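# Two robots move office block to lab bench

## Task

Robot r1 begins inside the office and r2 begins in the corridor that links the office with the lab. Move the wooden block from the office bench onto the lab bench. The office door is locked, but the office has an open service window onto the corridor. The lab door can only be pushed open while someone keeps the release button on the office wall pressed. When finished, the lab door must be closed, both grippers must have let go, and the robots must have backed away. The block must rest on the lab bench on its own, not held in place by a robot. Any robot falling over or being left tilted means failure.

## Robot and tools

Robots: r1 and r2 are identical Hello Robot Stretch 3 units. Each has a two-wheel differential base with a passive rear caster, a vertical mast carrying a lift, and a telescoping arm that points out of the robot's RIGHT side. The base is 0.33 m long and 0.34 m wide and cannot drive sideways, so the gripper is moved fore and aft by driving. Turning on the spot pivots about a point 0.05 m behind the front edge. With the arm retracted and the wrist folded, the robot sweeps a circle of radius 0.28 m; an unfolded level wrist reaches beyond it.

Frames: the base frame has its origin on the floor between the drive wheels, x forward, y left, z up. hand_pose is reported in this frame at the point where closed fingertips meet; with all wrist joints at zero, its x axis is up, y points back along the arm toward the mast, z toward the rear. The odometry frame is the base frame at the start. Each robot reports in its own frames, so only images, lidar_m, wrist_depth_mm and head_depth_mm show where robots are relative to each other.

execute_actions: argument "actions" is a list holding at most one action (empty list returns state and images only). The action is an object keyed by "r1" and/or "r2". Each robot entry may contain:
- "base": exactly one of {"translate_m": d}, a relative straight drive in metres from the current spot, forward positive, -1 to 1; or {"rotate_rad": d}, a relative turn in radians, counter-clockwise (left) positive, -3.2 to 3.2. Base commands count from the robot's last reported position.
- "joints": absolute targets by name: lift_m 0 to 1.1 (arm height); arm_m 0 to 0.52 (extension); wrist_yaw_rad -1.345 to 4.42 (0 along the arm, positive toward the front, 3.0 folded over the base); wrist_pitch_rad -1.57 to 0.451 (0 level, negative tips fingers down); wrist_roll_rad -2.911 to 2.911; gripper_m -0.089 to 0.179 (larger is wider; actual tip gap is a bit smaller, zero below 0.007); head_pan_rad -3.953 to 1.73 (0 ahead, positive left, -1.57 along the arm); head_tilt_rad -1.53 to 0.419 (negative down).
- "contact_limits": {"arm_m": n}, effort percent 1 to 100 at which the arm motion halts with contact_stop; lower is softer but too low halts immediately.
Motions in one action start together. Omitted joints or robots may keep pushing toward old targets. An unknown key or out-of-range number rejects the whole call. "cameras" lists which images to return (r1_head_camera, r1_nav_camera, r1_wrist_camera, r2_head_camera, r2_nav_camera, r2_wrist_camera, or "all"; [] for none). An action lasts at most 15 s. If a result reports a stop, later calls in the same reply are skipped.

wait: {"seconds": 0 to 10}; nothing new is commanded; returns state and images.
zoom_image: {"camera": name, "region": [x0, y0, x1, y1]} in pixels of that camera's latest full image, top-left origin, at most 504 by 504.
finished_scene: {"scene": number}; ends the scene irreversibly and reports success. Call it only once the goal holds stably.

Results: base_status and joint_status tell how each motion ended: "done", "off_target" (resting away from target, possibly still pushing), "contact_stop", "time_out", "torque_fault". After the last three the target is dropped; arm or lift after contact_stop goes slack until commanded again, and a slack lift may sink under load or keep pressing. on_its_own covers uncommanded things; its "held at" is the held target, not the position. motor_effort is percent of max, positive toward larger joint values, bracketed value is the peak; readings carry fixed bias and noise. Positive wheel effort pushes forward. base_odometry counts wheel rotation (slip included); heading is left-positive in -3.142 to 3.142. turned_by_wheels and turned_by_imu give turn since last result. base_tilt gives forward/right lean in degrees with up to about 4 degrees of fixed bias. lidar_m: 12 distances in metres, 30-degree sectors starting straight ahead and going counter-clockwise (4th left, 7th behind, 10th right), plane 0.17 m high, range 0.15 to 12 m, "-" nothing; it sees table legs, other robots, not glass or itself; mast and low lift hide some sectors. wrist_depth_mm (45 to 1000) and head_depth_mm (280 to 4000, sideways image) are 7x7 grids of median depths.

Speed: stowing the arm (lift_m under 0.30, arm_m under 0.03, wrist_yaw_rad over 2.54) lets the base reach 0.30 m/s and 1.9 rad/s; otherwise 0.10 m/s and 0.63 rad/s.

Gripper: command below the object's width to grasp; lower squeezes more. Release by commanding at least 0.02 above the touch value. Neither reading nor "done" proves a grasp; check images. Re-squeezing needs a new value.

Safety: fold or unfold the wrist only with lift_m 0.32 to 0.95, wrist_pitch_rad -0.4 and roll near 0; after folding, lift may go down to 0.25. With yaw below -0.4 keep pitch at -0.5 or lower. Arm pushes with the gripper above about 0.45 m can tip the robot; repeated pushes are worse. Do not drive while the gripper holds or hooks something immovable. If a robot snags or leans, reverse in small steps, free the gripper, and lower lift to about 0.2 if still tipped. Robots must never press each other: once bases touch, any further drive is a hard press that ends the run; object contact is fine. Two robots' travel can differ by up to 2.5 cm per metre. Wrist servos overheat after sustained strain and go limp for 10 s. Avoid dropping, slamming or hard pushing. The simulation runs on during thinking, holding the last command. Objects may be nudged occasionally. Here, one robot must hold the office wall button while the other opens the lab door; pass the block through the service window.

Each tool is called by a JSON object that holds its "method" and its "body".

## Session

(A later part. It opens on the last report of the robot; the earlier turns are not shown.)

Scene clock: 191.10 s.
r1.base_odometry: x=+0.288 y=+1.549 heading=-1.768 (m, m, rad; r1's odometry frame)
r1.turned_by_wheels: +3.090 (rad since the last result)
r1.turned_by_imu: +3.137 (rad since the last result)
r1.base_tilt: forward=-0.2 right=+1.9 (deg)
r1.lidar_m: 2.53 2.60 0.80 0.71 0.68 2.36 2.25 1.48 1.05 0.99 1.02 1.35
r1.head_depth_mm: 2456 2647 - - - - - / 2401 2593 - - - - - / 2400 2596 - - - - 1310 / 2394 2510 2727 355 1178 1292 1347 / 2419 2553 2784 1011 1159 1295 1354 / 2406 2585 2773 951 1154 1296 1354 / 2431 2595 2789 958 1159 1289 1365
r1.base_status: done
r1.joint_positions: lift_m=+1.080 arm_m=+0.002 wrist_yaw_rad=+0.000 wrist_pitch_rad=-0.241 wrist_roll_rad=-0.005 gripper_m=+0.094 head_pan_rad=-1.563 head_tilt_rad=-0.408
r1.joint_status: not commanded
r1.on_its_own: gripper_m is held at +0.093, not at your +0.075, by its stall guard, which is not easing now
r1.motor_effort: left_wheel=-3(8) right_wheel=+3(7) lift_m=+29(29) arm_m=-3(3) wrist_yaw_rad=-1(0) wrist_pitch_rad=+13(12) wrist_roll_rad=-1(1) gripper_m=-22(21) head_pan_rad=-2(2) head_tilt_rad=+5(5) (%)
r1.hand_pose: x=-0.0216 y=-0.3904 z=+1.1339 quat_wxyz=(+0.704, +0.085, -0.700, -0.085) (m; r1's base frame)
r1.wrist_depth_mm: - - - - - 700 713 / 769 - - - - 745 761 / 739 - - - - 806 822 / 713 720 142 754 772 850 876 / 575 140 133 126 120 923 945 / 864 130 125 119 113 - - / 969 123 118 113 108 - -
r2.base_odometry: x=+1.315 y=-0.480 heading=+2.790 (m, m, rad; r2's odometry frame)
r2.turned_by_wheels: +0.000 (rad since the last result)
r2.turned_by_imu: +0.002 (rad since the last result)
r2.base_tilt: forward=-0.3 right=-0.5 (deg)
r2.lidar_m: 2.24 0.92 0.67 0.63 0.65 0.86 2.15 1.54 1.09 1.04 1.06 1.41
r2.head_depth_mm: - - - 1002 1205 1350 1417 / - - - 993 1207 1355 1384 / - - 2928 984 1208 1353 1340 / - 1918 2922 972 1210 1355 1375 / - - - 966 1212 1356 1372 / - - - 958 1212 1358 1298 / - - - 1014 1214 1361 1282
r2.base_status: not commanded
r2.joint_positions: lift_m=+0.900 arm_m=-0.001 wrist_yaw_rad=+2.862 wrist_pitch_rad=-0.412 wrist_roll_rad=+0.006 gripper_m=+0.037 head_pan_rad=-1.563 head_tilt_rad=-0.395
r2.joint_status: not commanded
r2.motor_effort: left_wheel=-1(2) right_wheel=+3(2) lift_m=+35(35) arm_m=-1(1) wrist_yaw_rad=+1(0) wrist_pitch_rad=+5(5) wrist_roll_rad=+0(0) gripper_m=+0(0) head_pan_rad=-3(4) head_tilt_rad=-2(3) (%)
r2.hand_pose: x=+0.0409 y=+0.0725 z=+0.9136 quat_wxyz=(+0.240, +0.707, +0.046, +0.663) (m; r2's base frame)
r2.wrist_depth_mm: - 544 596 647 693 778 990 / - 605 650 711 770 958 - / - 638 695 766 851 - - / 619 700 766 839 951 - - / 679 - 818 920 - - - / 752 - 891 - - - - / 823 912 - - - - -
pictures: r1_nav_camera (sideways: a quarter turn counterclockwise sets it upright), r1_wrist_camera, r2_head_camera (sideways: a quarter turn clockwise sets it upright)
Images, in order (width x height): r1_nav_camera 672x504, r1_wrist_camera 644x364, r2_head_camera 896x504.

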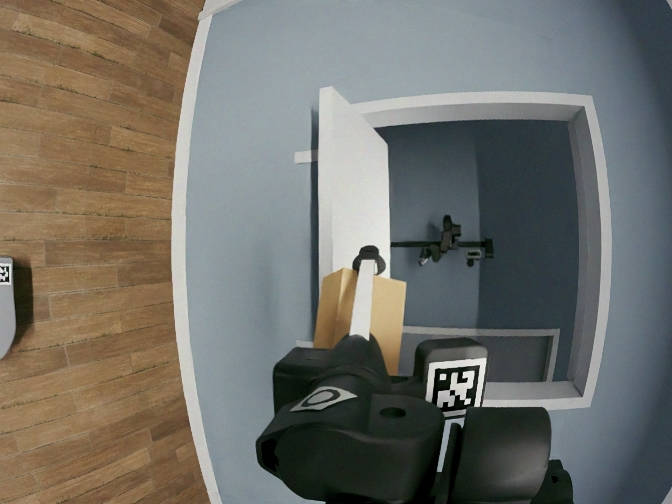

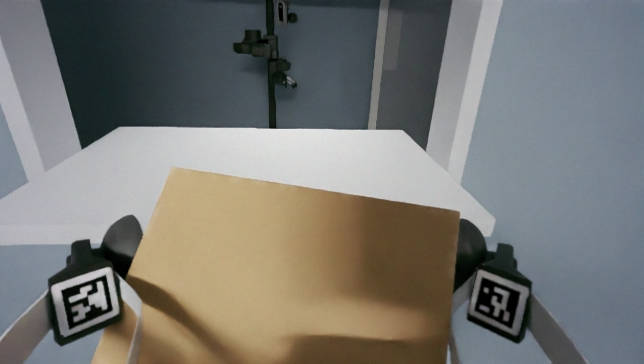

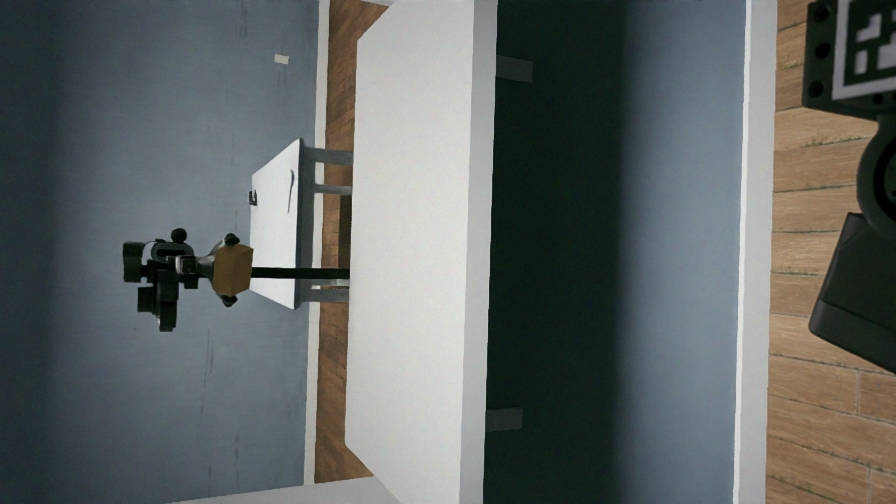

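{"method": "execute_actions", "body": {"actions": [{"r1":{"base":{"rotate_rad":-0.62},"joints":{"lift_m":1.1,"wrist_pitch_rad":-0.05}},"r2":{"base":{"rotate_rad":-0.52}}}], "cameras": ["r1_wrist_camera"]}}

{"method": "execute_actions", "body": {"actions": [{"r1":{"base":{"translate_m":0.58}},"r2":{"base":{"translate_m":0.36}}}], "cameras": []}}

{"method": "execute_actions", "body": {"actions": [{"r1":{"base":{"rotate_rad":0.585}},"r2":{"base":{"rotate_rad":0.5}}}], "cameras": []}}

{"method": "execute_actions", "body": {"actions": [{"r1":{"base":{"translate_m":-0.48}},"r2":{"base":{"translate_m":-0.32}}}], "cameras": ["r1_wrist_camera","r1_head_camera","r2_head_camera"]}}

Scene clock: 202.93 s.
r1.base_odometry: x=+0.288 y=+1.549 heading=-2.388 (m, m, rad; r1's odometry frame)
r1.turned_by_wheels: -0.620 (rad since the last result)
r1.turned_by_imu: -0.628 (rad since the last result)
r1.base_tilt: forward=-0.2 right=+2.0 (deg)
r1.lidar_m: 1.24 2.53 2.56 0.80 1.42 0.68 2.46 2.25 1.67 1.08 0.99 1.00
r1.head_depth_mm: 1275 - - - - - 1268 / 1176 - - - - - 1268 / 1087 - - - - - 1334 / 1012 1088 344 332 1408 1534 1347 / 945 1012 1084 1143 1281 1403 1350 / 892 953 1047 954 1177 1284 1317 / 2462 2650 2846 961 1089 1182 1264
r1.base_status: done
r1.joint_positions: lift_m=+1.100 arm_m=+0.002 wrist_yaw_rad=+0.000 wrist_pitch_rad=-0.097 wrist_roll_rad=-0.005 gripper_m=+0.094 head_pan_rad=-1.563 head_tilt_rad=-0.408
r1.joint_status: all done
r1.on_its_own: gripper_m is held at +0.093, not at your +0.075, by its stall guard, which is not easing now
r1.motor_effort: left_wheel=+3(9) right_wheel=-3(8) lift_m=+29(31) arm_m=-3(3) wrist_yaw_rad=+1(0) wrist_pitch_rad=+15(15) wrist_roll_rad=-1(1) gripper_m=-21(21) head_pan_rad=-2(2) head_tilt_rad=+5(5) (%)
r1.hand_pose: x=-0.0216 y=-0.3999 z=+1.1895 quat_wxyz=(+0.708, +0.034, -0.704, -0.035) (m; r1's base frame)
r1.wrist_depth_mm: - - 802 979 - - - / - - 835 - - - - / - - 867 - - - - / - - 143 - - - - / 763 140 133 126 120 - - / 600 130 125 119 113 - - / 730 124 118 113 108 - -
r2.base_odometry: x=+1.315 y=-0.480 heading=+2.270 (m, m, rad; r2's odometry frame)
r2.turned_by_wheels: -0.520 (rad since the last result)
r2.turned_by_imu: -0.522 (rad since the last result)
r2.base_tilt: forward=-0.3 right=-0.5 (deg)
r2.lidar_m: 1.42 2.24 0.92 0.67 0.64 0.65 0.87 2.16 1.53 1.09 1.04 1.07
r2.head_depth_mm: 1174 1294 1448 1626 1830 1632 1416 / 1093 1200 1330 1495 1691 1617 1383 / 1033 1128 1240 1370 1539 1619 1341 / 976 1057 1154 1269 1417 1541 1368 / 977 1065 1166 1037 1312 1457 1373 / - - - 1021 1221 1348 1294 / - - - 948 1139 1249 1291
r2.base_status: done
r2.joint_positions: lift_m=+0.900 arm_m=-0.001 wrist_yaw_rad=+2.862 wrist_pitch_rad=-0.412 wrist_roll_rad=+0.006 gripper_m=+0.037 head_pan_rad=-1.563 head_tilt_rad=-0.395
r2.joint_status: not commanded
r2.motor_effort: left_wheel=+1(4) right_wheel=-2(4) lift_m=+35(35) arm_m=-1(1) wrist_yaw_rad=+0(0) wrist_pitch_rad=+5(5) wrist_roll_rad=+0(0) gripper_m=+0(0) head_pan_rad=-4(4) head_tilt_rad=-2(1) (%)
r2.hand_pose: x=+0.0409 y=+0.0724 z=+0.9135 quat_wxyz=(+0.240, +0.707, +0.047, +0.663) (m; r2's base frame)
r2.wrist_depth_mm: - 581 692 - - - - / - 620 742 - - - - / - 666 794 - - - - / 533 723 873 - - - - / 581 - 903 - - - - / 628 - 907 - - - - / 666 770 - - - - -
pictures: r1_wrist_camera
Images, in order (width x height): r1_wrist_camera 644x364.

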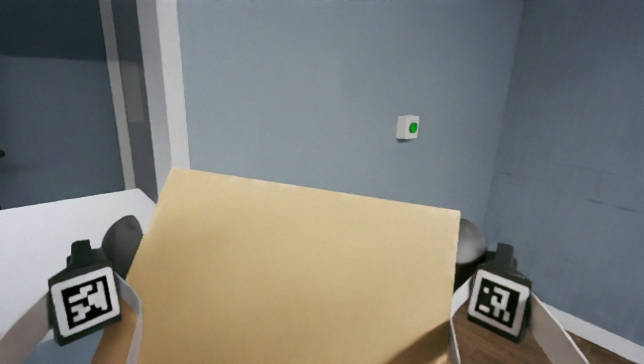

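Scene clock: 210.23 s.
r1.base_odometry: x=-0.134 y=+1.152 heading=-2.388 (m, m, rad; r1's odometry frame)
r1.turned_by_wheels: +0.000 (rad since the last result)
r1.turned_by_imu: +0.004 (rad since the last result)
r1.base_tilt: forward=-0.1 right=+1.9 (deg)
r1.lidar_m: 0.79 1.57 2.09 2.60 1.03 1.20 2.95 2.71 1.06 0.69 0.63 0.64
r1.head_depth_mm: 885 - - - - - 1270 / 2966 - - - - - 1265 / 2769 - - - - - 1221 / 2638 2823 344 332 644 958 1079 / 2456 2640 2803 885 648 551 962 / 2232 1718 2500 951 654 515 869 / 2117 2232 2399 963 657 500 791
r1.base_status: done
r1.joint_positions: lift_m=+1.100 arm_m=+0.002 wrist_yaw_rad=+0.000 wrist_pitch_rad=-0.097 wrist_roll_rad=-0.005 gripper_m=+0.094 head_pan_rad=-1.563 head_tilt_rad=-0.408
r1.joint_status: not commanded
r1.on_its_own: gripper_m is held at +0.093, not at your +0.075, by its stall guard, which is not easing now
r1.motor_effort: left_wheel=+2(9) right_wheel=-2(2) lift_m=+29(29) arm_m=-3(3) wrist_yaw_rad=+0(2) wrist_pitch_rad=+15(15) wrist_roll_rad=-1(1) gripper_m=-21(21) head_pan_rad=-2(3) head_tilt_rad=+5(5) (%)
r1.hand_pose: x=-0.0216 y=-0.3999 z=+1.1895 quat_wxyz=(+0.708, +0.034, -0.704, -0.035) (m; r1's base frame)
r1.wrist_depth_mm: - - - - 769 920 - / - - - - 813 - - / - - - - 845 - - / - - 142 - 879 - - / - 140 133 126 120 - - / 601 130 125 119 114 - - / 454 123 118 112 108 - -
r2.base_odometry: x=+1.083 y=-0.204 heading=+2.270 (m, m, rad; r2's odometry frame)
r2.turned_by_wheels: +0.000 (rad since the last result)
r2.turned_by_imu: +0.001 (rad since the last result)
r2.base_tilt: forward=-0.3 right=-0.5 (deg)
r2.lidar_m: 1.15 1.94 1.34 0.87 0.83 0.85 1.13 2.79 1.25 0.88 0.84 0.87
r2.head_depth_mm: 951 1049 1169 1298 1520 1624 1415 / 982 1034 1116 1062 1370 1521 1387 / - - - 924 1251 1435 1349 / - - - 915 1147 1295 1340 / - 1530 - 906 1063 1179 1272 / - - - 897 985 1093 1200 / - - 3188 887 714 1011 1128
r2.base_status: done
r2.joint_positions: lift_m=+0.900 arm_m=-0.001 wrist_yaw_rad=+2.862 wrist_pitch_rad=-0.412 wrist_roll_rad=+0.006 gripper_m=+0.037 head_pan_rad=-1.563 head_tilt_rad=-0.395
r2.joint_status: not commanded
r2.motor_effort: left_wheel=+2(5) right_wheel=-2(3) lift_m=+35(35) arm_m=-1(1) wrist_yaw_rad=+0(0) wrist_pitch_rad=+5(5) wrist_roll_rad=-1(0) gripper_m=+0(0) head_pan_rad=-3(3) head_tilt_rad=-3(3) (%)
r2.hand_pose: x=+0.0409 y=+0.0724 z=+0.9135 quat_wxyz=(+0.240, +0.707, +0.047, +0.663) (m; r2's base frame)
r2.wrist_depth_mm: - 737 991 - - - - / - 790 - - - - - / - 871 - - - - - / 692 919 - - - - - / 749 - - - - - - / 795 - - - - - - / 839 979 - - - - -
pictures: none
No camera images: the call's "cameras" was empty. Leave "cameras" out to get every camera's image.

Scene clock: 212.10 s.
r1.base_odometry: x=-0.134 y=+1.152 heading=-1.803 (m, m, rad; r1's odometry frame)
r1.turned_by_wheels: +0.585 (rad since the last result)
r1.turned_by_imu: +0.594 (rad since the last result)
r1.base_tilt: forward=-0.1 right=+1.9 (deg)
r1.lidar_m: 1.83 2.12 2.74 1.03 1.22 2.88 2.71 0.98 0.67 0.63 0.64 0.83
r1.head_depth_mm: 2075 - - - - - 944 / 2074 - - - - - 937 / 2076 - - - - - 910 / 2102 2264 344 332 643 510 894 / 537 544 586 640 698 779 892 / 500 538 585 638 706 785 888 / 499 539 583 639 705 782 887
r1.base_status: done
r1.joint_positions: lift_m=+1.100 arm_m=+0.002 wrist_yaw_rad=+0.000 wrist_pitch_rad=-0.097 wrist_roll_rad=-0.005 gripper_m=+0.094 head_pan_rad=-1.563 head_tilt_rad=-0.408
r1.joint_status: not commanded
r1.on_its_own: gripper_m is held at +0.093, not at your +0.075, by its stall guard, which is not easing now
r1.motor_effort: left_wheel=-3(9) right_wheel=+3(8) lift_m=+29(29) arm_m=-3(3) wrist_yaw_rad=+0(1) wrist_pitch_rad=+15(15) wrist_roll_rad=-1(1) gripper_m=-20(20) head_pan_rad=-2(2) head_tilt_rad=+6(5) (%)
r1.hand_pose: x=-0.0216 y=-0.3999 z=+1.1895 quat_wxyz=(+0.708, +0.035, -0.704, -0.035) (m; r1's base frame)
r1.wrist_depth_mm: 324 330 - - - - - / 340 345 - - - - - / 355 359 - - - - - / 366 377 143 - - - - / 381 140 133 126 120 - - / 398 130 125 119 113 643 629 / 430 124 118 112 108 478 507
r2.base_odometry: x=+1.083 y=-0.204 heading=+2.770 (m, m, rad; r2's odometry frame)
r2.turned_by_wheels: +0.500 (rad since the last result)
r2.turned_by_imu: +0.503 (rad since the last result)
r2.base_tilt: forward=-0.3 right=-0.5 (deg)
r2.lidar_m: 1.94 1.37 0.87 0.82 0.84 1.10 2.63 1.29 0.89 0.85 0.87 1.13
r2.head_depth_mm: - - - 936 984 1110 1202 / - - - 929 984 1104 1211 / - - 3448 917 979 1102 1229 / - - - 912 979 1098 1204 / - - - 889 978 1095 1206 / 681 730 800 869 978 1095 1217 / 678 735 800 880 975 1091 1217
r2.base_status: done
r2.joint_positions: lift_m=+0.900 arm_m=-0.001 wrist_yaw_rad=+2.862 wrist_pitch_rad=-0.412 wrist_roll_rad=+0.006 gripper_m=+0.037 head_pan_rad=-1.563 head_tilt_rad=-0.395
r2.joint_status: not commanded
r2.motor_effort: left_wheel=-2(5) right_wheel=+2(5) lift_m=+34(35) arm_m=-1(0) wrist_yaw_rad=+0(0) wrist_pitch_rad=+5(6) wrist_roll_rad=+0(0) gripper_m=+0(0) head_pan_rad=-3(4) head_tilt_rad=-3(2) (%)
r2.hand_pose: x=+0.0409 y=+0.0724 z=+0.9134 quat_wxyz=(+0.240, +0.707, +0.047, +0.663) (m; r2's base frame)
r2.wrist_depth_mm: - 709 760 830 - - - / - 757 814 902 - - - / - 821 893 - - - - / 779 909 964 - - - - / 861 - - - - - - / 952 - - - - - - / - - - - - - -
pictures: none
No camera images: the call's "cameras" was empty. Leave "cameras" out to get every camera's image.

Scene clock: 218.23 s.
r1.base_odometry: x=-0.024 y=+1.619 heading=-1.803 (m, m, rad; r1's odometry frame)
r1.turned_by_wheels: +0.000 (rad since the last result)
r1.turned_by_imu: -0.002 (rad since the last result)
r1.base_tilt: forward=-0.1 right=+2.0 (deg)
r1.lidar_m: 1.94 2.61 1.09 1.00 1.01 2.37 2.23 1.04 0.72 0.67 0.68 0.88
r1.head_depth_mm: 2195 - - - - - 1010 / 2118 - - - - - 1004 / 2103 - - - - - 968 / 2127 2266 344 332 643 549 956 / 2074 1664 2412 882 650 550 956 / 2105 2281 2474 952 652 554 947 / 2090 2260 2435 955 657 556 941
r1.base_status: done
r1.joint_positions: lift_m=+1.100 arm_m=+0.002 wrist_yaw_rad=+0.000 wrist_pitch_rad=-0.097 wrist_roll_rad=-0.005 gripper_m=+0.094 head_pan_rad=-1.563 head_tilt_rad=-0.408
r1.joint_status: not commanded
r1.on_its_own: gripper_m is held at +0.093, not at your +0.075, by its stall guard, which is not easing now
r1.motor_effort: left_wheel=-3(10) right_wheel=+3(3) lift_m=+29(29) arm_m=-3(3) wrist_yaw_rad=+1(0) wrist_pitch_rad=+15(14) wrist_roll_rad=-1(1) gripper_m=-21(20) head_pan_rad=-3(3) head_tilt_rad=+5(5) (%)
r1.hand_pose: x=-0.0216 y=-0.3999 z=+1.1895 quat_wxyz=(+0.708, +0.035, -0.704, -0.035) (m; r1's base frame)
r1.wrist_depth_mm: - - - - - 524 427 / - - - - - 522 448 / - - - - - 521 477 / - - 143 - - 526 503 / - 141 133 125 120 518 519 / 607 130 125 119 114 534 551 / 454 123 118 113 108 472 587
r2.base_odometry: x=+1.382 y=-0.320 heading=+2.770 (m, m, rad; r2's odometry frame)
r2.turned_by_wheels: +0.000 (rad since the last result)
r2.turned_by_imu: +0.002 (rad since the last result)
r2.base_tilt: forward=-0.3 right=-0.5 (deg)
r2.lidar_m: 2.26 1.35 0.85 0.81 0.83 1.08 2.47 1.31 0.91 0.87 0.88 1.16
r2.head_depth_mm: - - - 935 1007 1134 1228 / - - - 928 1007 1135 1236 / - - - 920 1002 1128 1250 / - - 2931 913 1004 1130 1236 / - 1299 - 906 1002 1125 1231 / - - - 897 998 1122 1232 / - - - 888 995 1121 1223
r2.base_status: done
r2.joint_positions: lift_m=+0.900 arm_m=-0.001 wrist_yaw_rad=+2.862 wrist_pitch_rad=-0.412 wrist_roll_rad=+0.006 gripper_m=+0.037 head_pan_rad=-1.563 head_tilt_rad=-0.395
r2.joint_status: not commanded
r2.motor_effort: left_wheel=-2(6) right_wheel=+2(3) lift_m=+35(35) arm_m=-1(1) wrist_yaw_rad=+0(1) wrist_pitch_rad=+5(6) wrist_roll_rad=+0(0) gripper_m=+0(0) head_pan_rad=-4(3) head_tilt_rad=-1(2) (%)
r2.hand_pose: x=+0.0409 y=+0.0724 z=+0.9134 quat_wxyz=(+0.240, +0.707, +0.047, +0.663) (m; r2's base frame)
r2.wrist_depth_mm: - 692 750 808 888 - - / - 745 797 893 - - - / - 811 856 982 - - - / 769 869 956 - - - - / 864 - - - - - - / 935 - - - - - - / - - - - - - -
pictures: r1_head_camera (sideways: a quarter turn clockwise sets it upright), r1_wrist_camera, r2_head_camera (sideways: a quarter turn clockwise sets it upright)
Images, in order (width x height): r1_head_camera 896x504, r1_wrist_camera 644x364, r2_head_camera 896x504.

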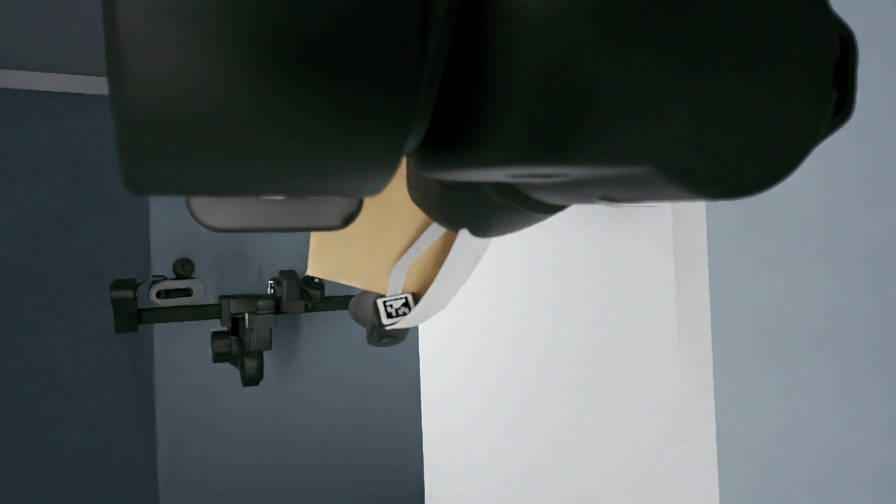

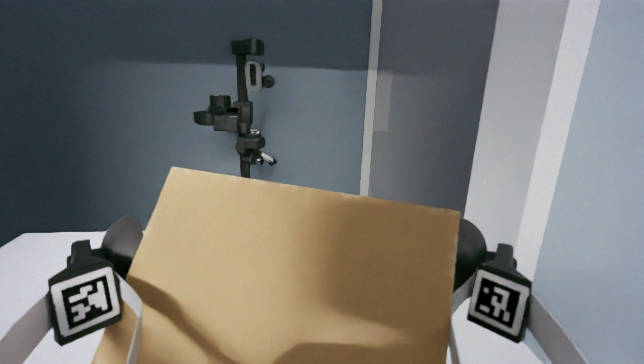

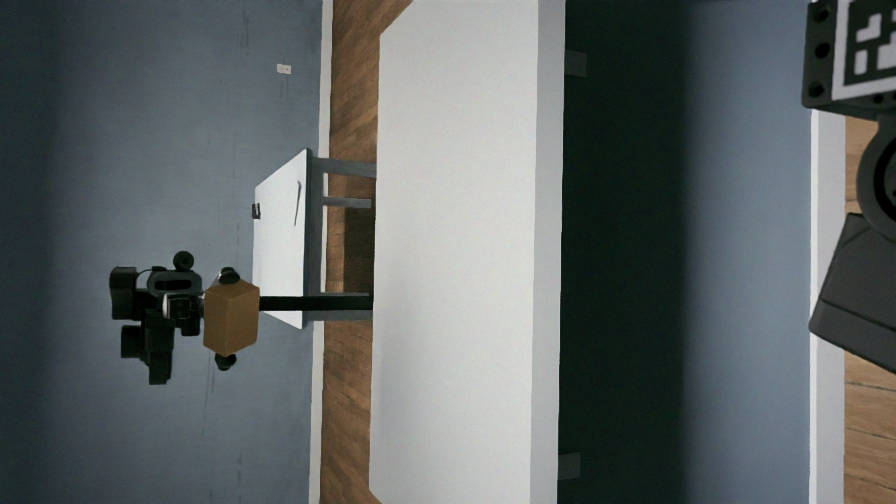

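{"method": "execute_actions", "body": {"actions": [{"r1":{"base":{"translate_m":0.08}}}], "cameras": []}}

{"method": "execute_actions", "body": {"actions": [{"r1":{"joints":{"arm_m":0.5}}}], "cameras": ["r1_wrist_camera","r1_head_camera","r2_head_camera"]}}

Scene clock: 224.00 s.
r1.base_odometry: x=-0.042 y=+1.541 heading=-1.803 (m, m, rad; r1's odometry frame)
r1.turned_by_wheels: +0.000 (rad since the last result)
r1.turned_by_imu: +0.001 (rad since the last result)
r1.base_tilt: forward=-0.2 right=+1.9 (deg)
r1.lidar_m: 1.92 2.53 1.07 1.23 1.02 2.45 2.31 1.03 0.71 0.66 0.68 0.87
r1.head_depth_mm: 2151 - - - - - 996 / 2108 - - - - - 989 / 2095 - - - - - 958 / 2075 1644 344 332 643 547 946 / 2089 2214 2457 886 650 550 946 / 2100 2253 2446 951 652 553 938 / 2084 2280 2439 963 656 537 932
r1.base_status: done
r1.joint_positions: lift_m=+1.100 arm_m=+0.002 wrist_yaw_rad=+0.000 wrist_pitch_rad=-0.097 wrist_roll_rad=-0.005 gripper_m=+0.094 head_pan_rad=-1.563 head_tilt_rad=-0.408
r1.joint_status: not commanded
r1.on_its_own: gripper_m is held at +0.093, not at your +0.075, by its stall guard, which is not easing now
r1.motor_effort: left_wheel=-3(6) right_wheel=+2(8) lift_m=+29(29) arm_m=-3(3) wrist_yaw_rad=+0(1) wrist_pitch_rad=+14(15) wrist_roll_rad=-1(1) gripper_m=-21(21) head_pan_rad=-2(2) head_tilt_rad=+5(5) (%)
r1.hand_pose: x=-0.0216 y=-0.3999 z=+1.1895 quat_wxyz=(+0.708, +0.035, -0.704, -0.035) (m; r1's base frame)
r1.wrist_depth_mm: - - - - - - 465 / - - - - - - 464 / - - - - - - 475 / - - 143 - - - 496 / - 141 133 126 120 608 518 / 609 130 125 119 114 555 545 / 453 124 118 112 108 478 573
r2.base_odometry: x=+1.382 y=-0.320 heading=+2.770 (m, m, rad; r2's odometry frame)
r2.turned_by_wheels: +0.000 (rad since the last result)
r2.turned_by_imu: +0.001 (rad since the last result)
r2.base_tilt: forward=-0.3 right=-0.5 (deg)
r2.lidar_m: 2.26 1.34 0.85 0.81 0.82 1.08 2.47 1.31 0.91 0.86 0.88 1.16
r2.head_depth_mm: - - - 936 1008 1138 1231 / - - - 926 1005 1135 1237 / - - - 922 1003 1128 1256 / - 1432 2907 913 1002 1126 1233 / - - - 903 1000 1121 1230 / - - - 897 995 1117 1229 / - - - 890 995 1119 1221
r2.base_status: not commanded
r2.joint_positions: lift_m=+0.900 arm_m=-0.001 wrist_yaw_rad=+2.862 wrist_pitch_rad=-0.412 wrist_roll_rad=+0.006 gripper_m=+0.037 head_pan_rad=-1.563 head_tilt_rad=-0.395
r2.joint_status: not commanded
r2.motor_effort: left_wheel=-2(2) right_wheel=+2(2) lift_m=+35(36) arm_m=-1(1) wrist_yaw_rad=+0(0) wrist_pitch_rad=+5(6) wrist_roll_rad=+0(1) gripper_m=+0(0) head_pan_rad=-3(4) head_tilt_rad=-1(2) (%)
r2.hand_pose: x=+0.0409 y=+0.0724 z=+0.9134 quat_wxyz=(+0.240, +0.707, +0.047, +0.663) (m; r2's base frame)
r2.wrist_depth_mm: - 689 740 802 896 - - / - 733 791 875 992 - - / - 821 879 960 - - - / 779 881 967 - - - - / 856 - - - - - - / 926 - - - - - - / - - - - - - -
pictures: none
No camera images: the call's "cameras" was empty. Leave "cameras" out to get every camera's image.

Scene clock: 228.83 s.
r1.base_odometry: x=-0.042 y=+1.541 heading=-1.803 (m, m, rad; r1's odometry frame)
r1.turned_by_wheels: +0.000 (rad since the last result)
r1.turned_by_imu: +0.001 (rad since the last result)
r1.base_tilt: forward=-0.2 right=+1.9 (deg)
r1.lidar_m: 1.92 2.52 1.07 1.23 1.02 2.45 2.31 1.03 0.71 0.66 0.68 0.88
r1.head_depth_mm: 2144 2406 2574 909 634 541 957 / 2126 2321 2496 915 638 541 954 / 2113 - 2512 925 641 545 949 / 2075 1606 1774 936 644 548 944 / 2106 2212 2475 940 648 550 939 / 2105 2246 2476 948 653 553 938 / 2086 2251 2446 961 655 536 930
r1.base_status: not commanded
r1.joint_positions: lift_m=+1.100 arm_m=+0.500 wrist_yaw_rad=+0.000 wrist_pitch_rad=-0.097 wrist_roll_rad=-0.005 gripper_m=+0.094 head_pan_rad=-1.563 head_tilt_rad=-0.408
r1.joint_status: all done
r1.on_its_own: gripper_m is held at +0.093, not at your +0.075, by its stall guard, which is not easing now
r1.motor_effort: left_wheel=-3(3) right_wheel=+2(3) lift_m=+29(29) arm_m=+3(1) wrist_yaw_rad=+0(0) wrist_pitch_rad=+14(15) wrist_roll_rad=-1(0) gripper_m=-21(20) head_pan_rad=-2(2) head_tilt_rad=+5(5) (%)
r1.hand_pose: x=-0.0216 y=-0.8973 z=+1.1896 quat_wxyz=(+0.708, +0.034, -0.704, -0.034) (m; r1's base frame)
r1.wrist_depth_mm: - - - - - - - / - - - - - - - / - - 960 - - - - / - - 143 - - - - / - 140 133 126 120 - - / - 130 125 119 113 - - / - 124 118 113 108 - -
r2.base_odometry: x=+1.382 y=-0.320 heading=+2.770 (m, m, rad; r2's odometry frame)
r2.turned_by_wheels: +0.000 (rad since the last result)
r2.turned_by_imu: +0.001 (rad since the last result)
r2.base_tilt: forward=-0.3 right=-0.5 (deg)
r2.lidar_m: 2.26 1.34 0.85 0.81 0.83 1.08 2.47 1.31 0.91 0.86 0.88 1.16
r2.head_depth_mm: - - - 934 1010 1135 1232 / - - - 928 1011 1129 1239 / - - - 920 1006 1129 1250 / - 1523 2561 914 1004 1126 1235 / - 864 748 902 1001 1124 1228 / - - - 899 998 1120 1226 / - - - 890 1000 1116 1218
r2.base_status: not commanded
r2.joint_positions: lift_m=+0.900 arm_m=-0.001 wrist_yaw_rad=+2.862 wrist_pitch_rad=-0.412 wrist_roll_rad=+0.006 gripper_m=+0.037 head_pan_rad=-1.563 head_tilt_rad=-0.395
r2.joint_status: not commanded
r2.motor_effort: left_wheel=-1(2) right_wheel=+2(2) lift_m=+35(34) arm_m=-1(1) wrist_yaw_rad=+0(0) wrist_pitch_rad=+5(6) wrist_roll_rad=+0(0) gripper_m=+0(0) head_pan_rad=-4(4) head_tilt_rad=-3(2) (%)
r2.hand_pose: x=+0.0409 y=+0.0724 z=+0.9134 quat_wxyz=(+0.240, +0.707, +0.047, +0.663) (m; r2's base frame)
r2.wrist_depth_mm: - 693 746 818 892 - - / - 735 804 901 953 - - / - 814 889 975 - - - / 768 879 944 - - - - / 856 - - - - - - / 946 - - - - - - / - - - - - - -
pictures: r1_head_camera (sideways: a quarter turn clockwise sets it upright), r1_wrist_camera, r2_head_camera (sideways: a quarter turn clockwise sets it upright)
Images, in order (width x height): r1_head_camera 896x504, r1_wrist_camera 644x364, r2_head_camera 896x504.

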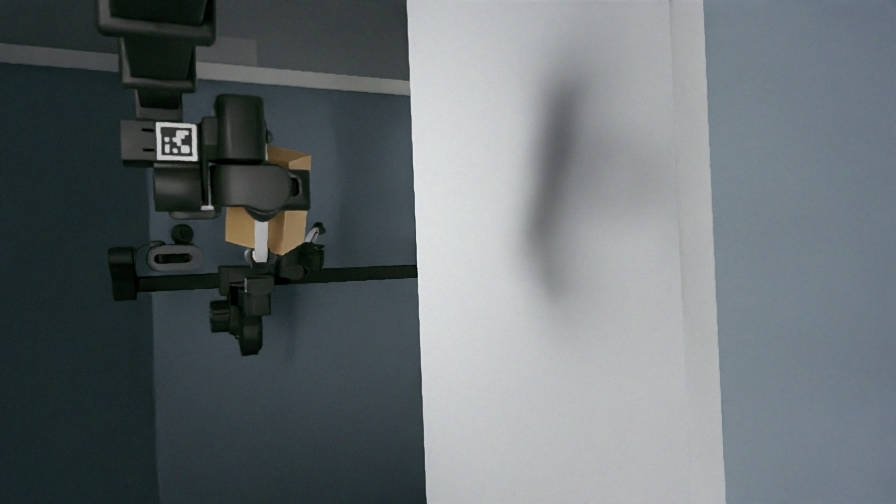

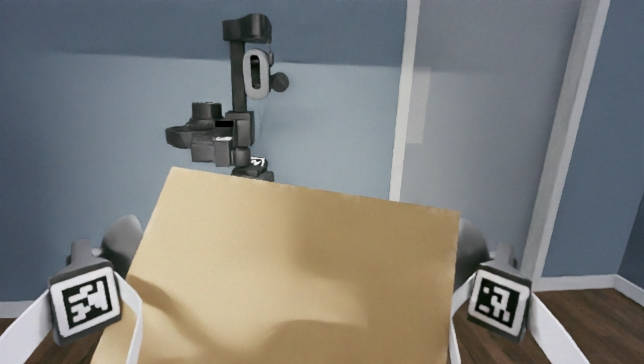

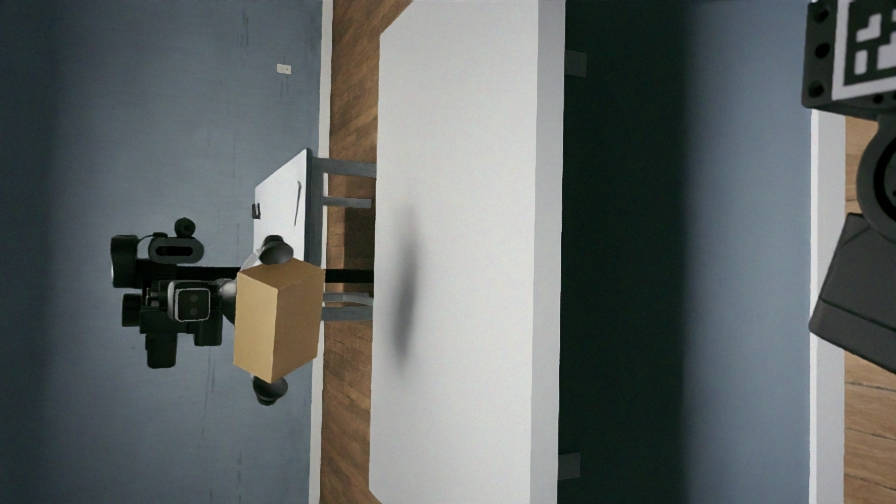

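{"method": "execute_actions", "body": {"actions": [{"r1":{"joints":{"arm_m":0.4,"lift_m":1.0}}}], "cameras": ["r1_head_camera","r2_head_camera"]}}

Scene clock: 236.27 s.
r1.base_odometry: x=-0.042 y=+1.541 heading=-1.803 (m, m, rad; r1's odometry frame)
r1.turned_by_wheels: +0.000 (rad since the last result)
r1.turned_by_imu: +0.001 (rad since the last result)
r1.base_tilt: forward=-0.1 right=+2.0 (deg)
r1.lidar_m: 1.92 2.52 1.07 1.22 1.02 2.45 2.31 1.03 0.71 0.66 0.68 0.88
r1.head_depth_mm: 2151 2343 2507 857 635 540 959 / 2130 2284 - 865 637 542 955 / 2111 2276 2413 870 642 545 950 / 2093 1660 1726 932 645 548 947 / 2115 2228 2463 942 650 551 939 / 2103 2262 2452 950 651 554 934 / 2096 2258 2464 959 657 537 930
r1.base_status: not commanded
r1.joint_positions: lift_m=+1.000 arm_m=+0.400 wrist_yaw_rad=+0.000 wrist_pitch_rad=-0.096 wrist_roll_rad=-0.005 gripper_m=+0.094 head_pan_rad=-1.563 head_tilt_rad=-0.408
r1.joint_status: all done
r1.on_its_own: gripper_m is held at +0.093, not at your +0.075, by its stall guard, which is not easing now
r1.motor_effort: left_wheel=-2(3) right_wheel=+2(2) lift_m=+19(25) arm_m=-3(1) wrist_yaw_rad=+1(0) wrist_pitch_rad=+14(15) wrist_roll_rad=-1(1) gripper_m=-21(20) head_pan_rad=-2(2) head_tilt_rad=+5(5) (%)
r1.hand_pose: x=-0.0216 y=-0.7981 z=+1.0903 quat_wxyz=(+0.708, +0.034, -0.704, -0.034) (m; r1's base frame)
r1.wrist_depth_mm: - - - - - - - / - - - - - - - / - - - - - - - / - - 143 - - - - / - 140 133 126 120 - - / - 130 125 119 114 - - / 322 124 118 112 108 340 364
r2.base_odometry: x=+1.382 y=-0.320 heading=+2.770 (m, m, rad; r2's odometry frame)
r2.turned_by_wheels: +0.000 (rad since the last result)
r2.turned_by_imu: +0.001 (rad since the last result)
r2.base_tilt: forward=-0.2 right=-0.5 (deg)
r2.lidar_m: 2.26 1.34 0.85 0.81 0.83 1.08 2.47 1.31 0.91 0.87 0.89 1.16
r2.head_depth_mm: - - - 938 1007 1134 1234 / - - - 926 1006 1130 1243 / - - - 920 1002 1125 1256 / - 1567 2540 913 1005 1127 1236 / - - 931 906 1000 1121 1227 / - - - 898 999 1118 1229 / - - - 888 997 1118 1225
r2.base_status: not commanded
r2.joint_positions: lift_m=+0.900 arm_m=-0.001 wrist_yaw_rad=+2.862 wrist_pitch_rad=-0.412 wrist_roll_rad=+0.006 gripper_m=+0.037 head_pan_rad=-1.563 head_tilt_rad=-0.395
r2.joint_status: not commanded
r2.motor_effort: left_wheel=-1(2) right_wheel=+2(2) lift_m=+35(36) arm_m=-1(1) wrist_yaw_rad=-1(1) wrist_pitch_rad=+5(5) wrist_roll_rad=+0(0) gripper_m=+0(0) head_pan_rad=-4(4) head_tilt_rad=-1(2) (%)
r2.hand_pose: x=+0.0409 y=+0.0724 z=+0.9134 quat_wxyz=(+0.240, +0.707, +0.047, +0.663) (m; r2's base frame)
r2.wrist_depth_mm: - 685 745 803 893 - - / - 739 798 883 974 - - / - 792 881 965 - - - / 782 864 957 - - - - / 851 - - - - - - / 938 - - - - - - / - - - - - - -
pictures: r1_head_camera (sideways: a quarter turn clockwise sets it upright), r2_head_camera (sideways: a quarter turn clockwise sets it upright)
Images, in order (width x height): r1_head_camera 896x504, r2_head_camera 896x504.

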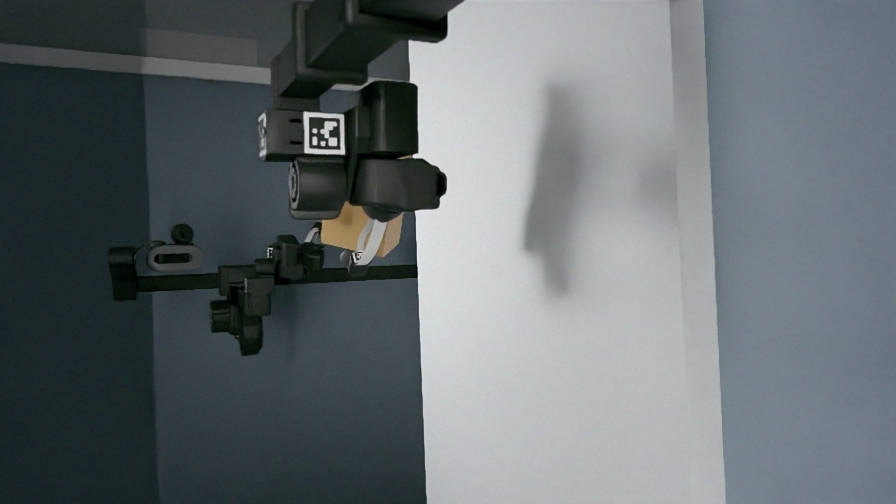

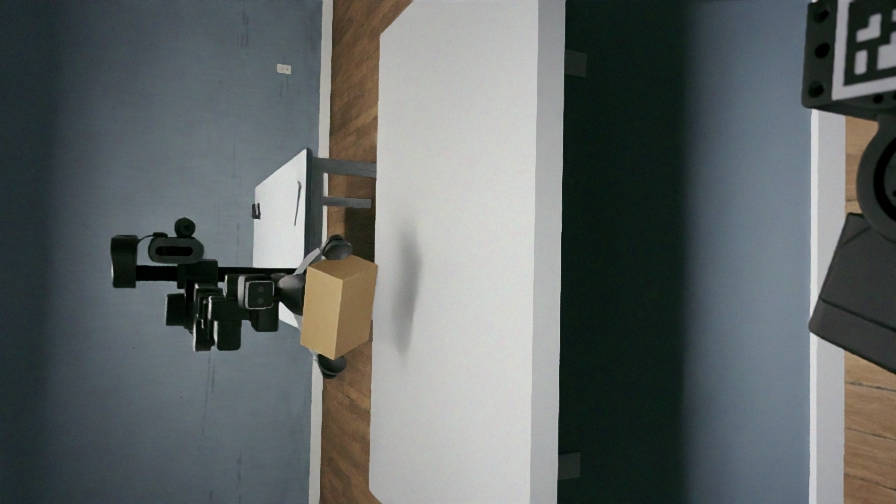

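{"method": "execute_actions", "body": {"actions": [{"r1":{"joints":{"arm_m":0.46,"lift_m":0.95}}}], "cameras": ["r1_wrist_camera","r2_head_camera"]}}

Scene clock: 241.97 s.
r1.base_odometry: x=-0.042 y=+1.541 heading=-1.803 (m, m, rad; r1's odometry frame)
r1.turned_by_wheels: +0.000 (rad since the last result)
r1.turned_by_imu: +0.000 (rad since the last result)
r1.base_tilt: forward=-0.2 right=+1.9 (deg)
r1.lidar_m: 1.92 2.53 1.07 1.23 1.02 2.45 2.31 1.03 0.71 0.66 0.68 0.88
r1.head_depth_mm: 2179 2357 2533 - 607 541 959 / 2122 2285 2419 859 638 542 957 / 2103 2253 2423 817 641 545 947 / 2081 1657 1759 879 643 547 944 / 2086 2201 2451 942 650 551 944 / 2102 2275 2456 950 652 555 936 / 2079 2261 2422 958 657 535 931
r1.base_status: not commanded
r1.joint_positions: lift_m=+0.950 arm_m=+0.460 wrist_yaw_rad=+0.000 wrist_pitch_rad=-0.096 wrist_roll_rad=-0.005 gripper_m=+0.094 head_pan_rad=-1.563 head_tilt_rad=-0.408
r1.joint_status: all done
r1.on_its_own: gripper_m is held at +0.093, not at your +0.075, by its stall guard, which is not easing now
r1.motor_effort: left_wheel=-3(3) right_wheel=+2(3) lift_m=+19(19) arm_m=+3(4) wrist_yaw_rad=-1(0) wrist_pitch_rad=+14(14) wrist_roll_rad=-1(1) gripper_m=-21(21) head_pan_rad=-2(2) head_tilt_rad=+5(5) (%)
r1.hand_pose: x=-0.0216 y=-0.8573 z=+1.0403 quat_wxyz=(+0.708, +0.034, -0.704, -0.034) (m; r1's base frame)
r1.wrist_depth_mm: - - - - - - - / - - 966 - - - - / - - - - - - - / - - 143 - - - - / - 140 133 126 119 - - / - 130 125 119 114 368 362 / 257 124 118 113 108 271 290
r2.base_odometry: x=+1.382 y=-0.320 heading=+2.770 (m, m, rad; r2's odometry frame)
r2.turned_by_wheels: +0.000 (rad since the last result)
r2.turned_by_imu: +0.001 (rad since the last result)
r2.base_tilt: forward=-0.3 right=-0.5 (deg)
r2.lidar_m: 2.26 1.34 0.85 0.81 0.82 1.08 2.47 1.31 0.91 0.87 0.88 1.16
r2.head_depth_mm: - - - 935 1011 1132 1226 / - - - 929 1007 1130 1246 / - - - 920 1007 1126 1252 / - 1582 2923 860 1002 1121 1234 / - - 930 832 998 1119 1230 / - - - 898 1000 1119 1225 / - - - 887 996 1119 1223
r2.base_status: not commanded
r2.joint_positions: lift_m=+0.900 arm_m=-0.001 wrist_yaw_rad=+2.862 wrist_pitch_rad=-0.412 wrist_roll_rad=+0.006 gripper_m=+0.037 head_pan_rad=-1.563 head_tilt_rad=-0.395
r2.joint_status: not commanded
r2.motor_effort: left_wheel=-1(2) right_wheel=+2(3) lift_m=+35(35) arm_m=+0(1) wrist_yaw_rad=+0(0) wrist_pitch_rad=+5(5) wrist_roll_rad=+0(0) gripper_m=+0(1) head_pan_rad=-3(4) head_tilt_rad=-1(2) (%)
r2.hand_pose: x=+0.0409 y=+0.0724 z=+0.9134 quat_wxyz=(+0.240, +0.707, +0.047, +0.663) (m; r2's base frame)
r2.wrist_depth_mm: - 694 751 822 903 - - / - 743 790 896 974 - - / - 808 873 938 - - - / 757 870 946 - - - - / 839 - - - - - - / 934 - - - - - - / - - - - - - -
pictures: r1_wrist_camera, r2_head_camera (sideways: a quarter turn clockwise sets it upright)
Images, in order (width x height): r1_wrist_camera 644x364, r2_head_camera 896x504.

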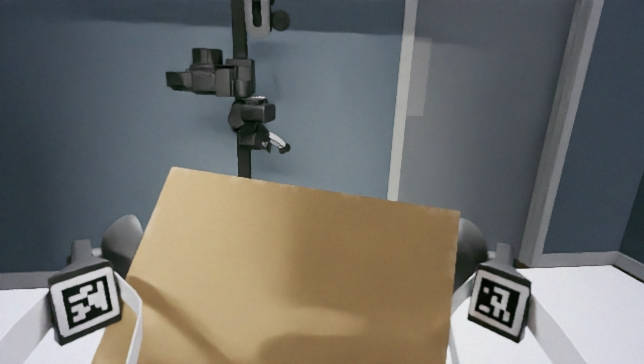

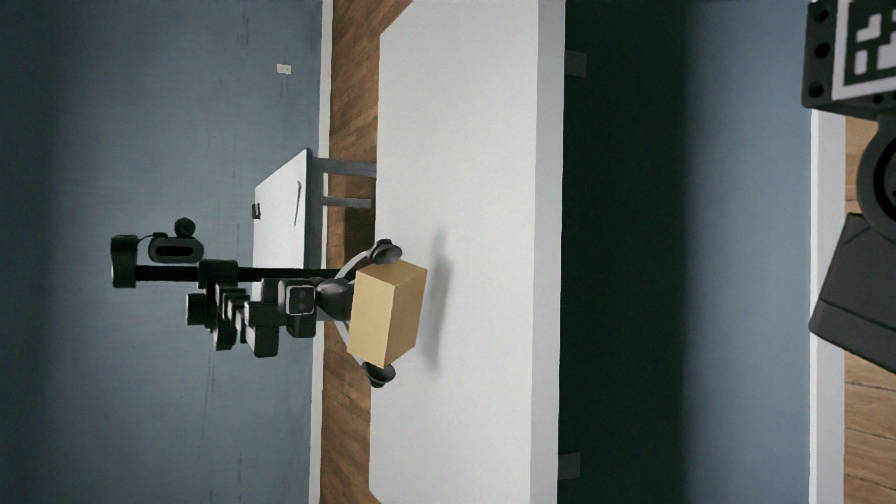

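{"method": "execute_actions", "body": {"actions": [{"r1":{"joints":{"lift_m":0.915}}}], "cameras": ["r1_wrist_camera","r2_head_camera"]}}

Scene clock: 244.50 s.
r1.base_odometry: x=-0.042 y=+1.541 heading=-1.803 (m, m, rad; r1's odometry frame)
r1.turned_by_wheels: +0.000 (rad since the last result)
r1.turned_by_imu: +0.000 (rad since the last result)
r1.base_tilt: forward=-0.1 right=+2.0 (deg)
r1.lidar_m: 1.92 2.52 1.07 1.23 1.02 2.44 2.30 1.03 0.71 0.66 0.68 0.88
r1.head_depth_mm: 2173 2343 2597 1033 585 846 963 / 2116 2281 2462 814 637 543 954 / 2118 2274 2464 - 641 546 951 / 2091 1663 2384 873 643 548 943 / 2097 2231 2469 941 648 550 939 / 2095 2250 2460 950 652 553 934 / 2110 2245 2455 957 657 537 933
r1.base_status: not commanded
r1.joint_positions: lift_m=+0.915 arm_m=+0.460 wrist_yaw_rad=+0.000 wrist_pitch_rad=-0.096 wrist_roll_rad=-0.005 gripper_m=+0.094 head_pan_rad=-1.563 head_tilt_rad=-0.408
r1.joint_status: all done
r1.on_its_own: gripper_m is held at +0.093, not at your +0.075, by its stall guard, which is not easing now
r1.motor_effort: left_wheel=-3(2) right_wheel=+2(3) lift_m=+19(20) arm_m=+4(3) wrist_yaw_rad=+1(1) wrist_pitch_rad=+14(14) wrist_roll_rad=-1(1) gripper_m=-21(20) head_pan_rad=-2(2) head_tilt_rad=+5(5) (%)
r1.hand_pose: x=-0.0216 y=-0.8573 z=+1.0053 quat_wxyz=(+0.708, +0.034, -0.704, -0.034) (m; r1's base frame)
r1.wrist_depth_mm: - - - - - - - / - - 733 - - - - / - - - - - - - / - - 143 - - - - / - 140 133 126 120 - - / 288 130 125 119 113 305 299 / 213 124 118 112 108 225 239
r2.base_odometry: x=+1.382 y=-0.320 heading=+2.770 (m, m, rad; r2's odometry frame)
r2.turned_by_wheels: +0.000 (rad since the last result)
r2.turned_by_imu: +0.001 (rad since the last result)
r2.base_tilt: forward=-0.3 right=-0.5 (deg)
r2.lidar_m: 2.26 1.34 0.85 0.80 0.82 1.08 2.47 1.31 0.92 0.87 0.88 1.16
r2.head_depth_mm: - - - 938 1012 1133 1230 / - - - 927 1009 1130 1238 / - - - 920 1009 1127 1252 / - 1603 2905 837 1001 1124 1233 / - - 990 806 1000 1117 1230 / - - - 893 995 1121 1227 / - - - 890 994 1119 1227
r2.base_status: not commanded
r2.joint_positions: lift_m=+0.900 arm_m=-0.001 wrist_yaw_rad=+2.862 wrist_pitch_rad=-0.412 wrist_roll_rad=+0.006 gripper_m=+0.037 head_pan_rad=-1.563 head_tilt_rad=-0.395
r2.joint_status: not commanded
r2.motor_effort: left_wheel=-1(1) right_wheel=+2(2) lift_m=+35(36) arm_m=+0(1) wrist_yaw_rad=+0(0) wrist_pitch_rad=+6(5) wrist_roll_rad=+0(0) gripper_m=+0(0) head_pan_rad=-3(3) head_tilt_rad=-2(2) (%)
r2.hand_pose: x=+0.0409 y=+0.0724 z=+0.9134 quat_wxyz=(+0.240, +0.707, +0.047, +0.663) (m; r2's base frame)
r2.wrist_depth_mm: - 688 738 822 880 - - / - 747 811 886 - - - / - 799 882 974 - - - / 761 877 942 - - - - / 844 - - - - - - / 944 - - - - - - / - - - - - - -
pictures: r1_wrist_camera, r2_head_camera (sideways: a quarter turn clockwise sets it upright)
Images, in order (width x height): r1_wrist_camera 644x364, r2_head_camera 896x504.

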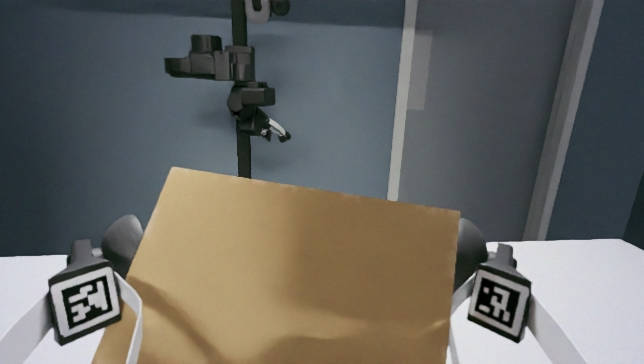

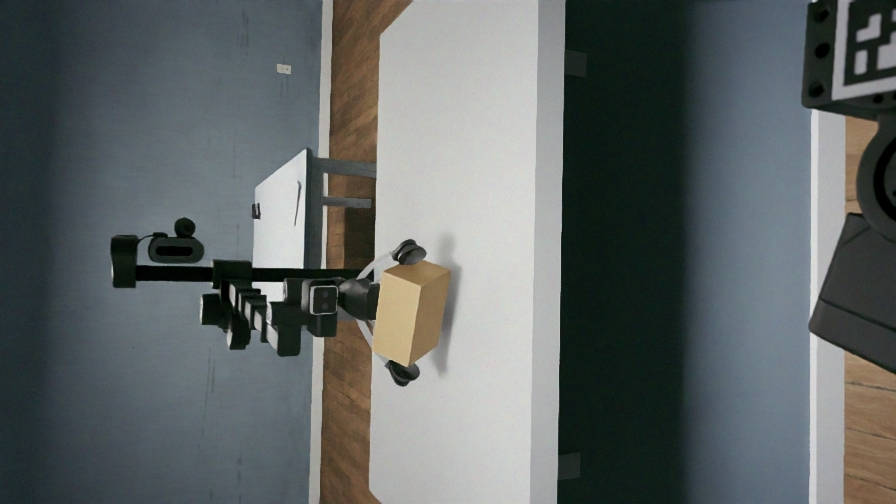

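{"method": "execute_actions", "body": {"actions": [{"r1":{"joints":{"lift_m":0.875}}}], "cameras": ["r1_wrist_camera","r2_head_camera"]}}

Scene clock: 246.57 s.
r1.base_odometry: x=-0.042 y=+1.541 heading=-1.803 (m, m, rad; r1's odometry frame)
r1.turned_by_wheels: +0.000 (rad since the last result)
r1.turned_by_imu: +0.000 (rad since the last result)
r1.base_tilt: forward=-0.1 right=+2.0 (deg)
r1.lidar_m: 1.93 2.52 1.07 1.23 1.02 2.45 2.31 1.03 0.71 0.66 0.68 0.87
r1.head_depth_mm: 2185 2343 2579 970 - 861 962 / 2134 2314 2472 - 637 543 954 / 2115 2287 2464 - 641 545 951 / 2074 1654 2422 861 645 549 945 / 2102 2226 2465 947 647 551 940 / 2093 2240 2461 950 654 554 937 / 2093 2257 2435 959 655 536 930
r1.base_status: not commanded
r1.joint_positions: lift_m=+0.875 arm_m=+0.460 wrist_yaw_rad=+0.000 wrist_pitch_rad=-0.073 wrist_roll_rad=-0.011 gripper_m=+0.094 head_pan_rad=-1.563 head_tilt_rad=-0.408
r1.joint_status: all done
r1.on_its_own: gripper_m is held at +0.093, not at your +0.075, by its stall guard, which is not easing now
r1.motor_effort: left_wheel=-2(3) right_wheel=+1(3) lift_m=+17(18) arm_m=+3(4) wrist_yaw_rad=+0(1) wrist_pitch_rad=+7(15) wrist_roll_rad=+2(2) gripper_m=-22(20) head_pan_rad=-2(2) head_tilt_rad=+5(5) (%)
r1.hand_pose: x=-0.0216 y=-0.8584 z=+0.9714 quat_wxyz=(+0.711, +0.026, -0.702, -0.026) (m; r1's base frame)
r1.wrist_depth_mm: - - - - - - - / - - 869 - - - - / - - - - - - - / - - 130 - - - - / - 132 126 118 112 354 339 / - 129 123 116 109 255 246 / 170 127 120 113 108 181 193
r2.base_odometry: x=+1.382 y=-0.320 heading=+2.770 (m, m, rad; r2's odometry frame)
r2.turned_by_wheels: +0.000 (rad since the last result)
r2.turned_by_imu: +0.000 (rad since the last result)
r2.base_tilt: forward=-0.2 right=-0.5 (deg)
r2.lidar_m: 2.25 1.35 0.85 0.81 0.82 1.08 2.47 1.32 0.92 0.87 0.88 1.16
r2.head_depth_mm: - - - 938 1012 1133 1231 / - - - 929 1009 1128 1247 / - - - 918 1004 1127 1251 / - 1609 2580 838 1003 1127 1236 / - - 1104 818 1003 1127 1229 / - - - 854 1002 1118 1228 / - - - 888 1000 1122 1229
r2.base_status: not commanded
r2.joint_positions: lift_m=+0.900 arm_m=-0.001 wrist_yaw_rad=+2.862 wrist_pitch_rad=-0.412 wrist_roll_rad=+0.006 gripper_m=+0.037 head_pan_rad=-1.563 head_tilt_rad=-0.395
r2.joint_status: not commanded
r2.motor_effort: left_wheel=-1(1) right_wheel=+3(2) lift_m=+35(35) arm_m=-1(1) wrist_yaw_rad=+0(0) wrist_pitch_rad=+5(5) wrist_roll_rad=+0(1) gripper_m=+0(0) head_pan_rad=-3(3) head_tilt_rad=-3(2) (%)
r2.hand_pose: x=+0.0409 y=+0.0724 z=+0.9134 quat_wxyz=(+0.240, +0.707, +0.047, +0.663) (m; r2's base frame)
r2.wrist_depth_mm: - 682 742 811 892 - - / - 750 797 890 991 - - / - 790 865 947 - - - / 777 881 936 - - - - / 852 - - - - - - / 921 - - - - - - / - - - - - - -
pictures: r1_wrist_camera, r2_head_camera (sideways: a quarter turn clockwise sets it upright)
Images, in order (width x height): r1_wrist_camera 644x364, r2_head_camera 896x504.

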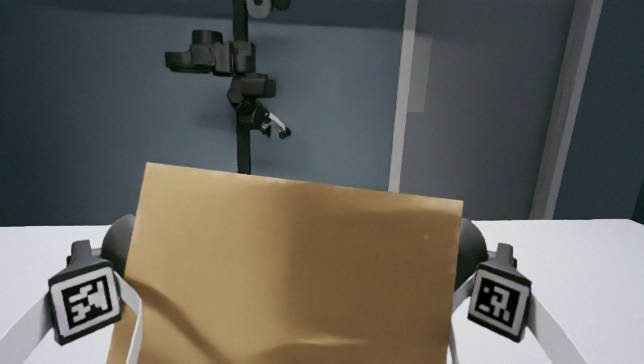

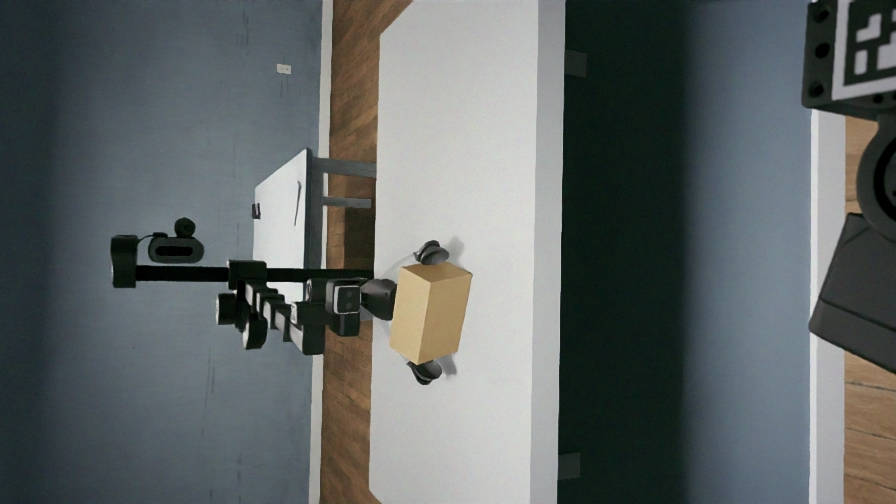

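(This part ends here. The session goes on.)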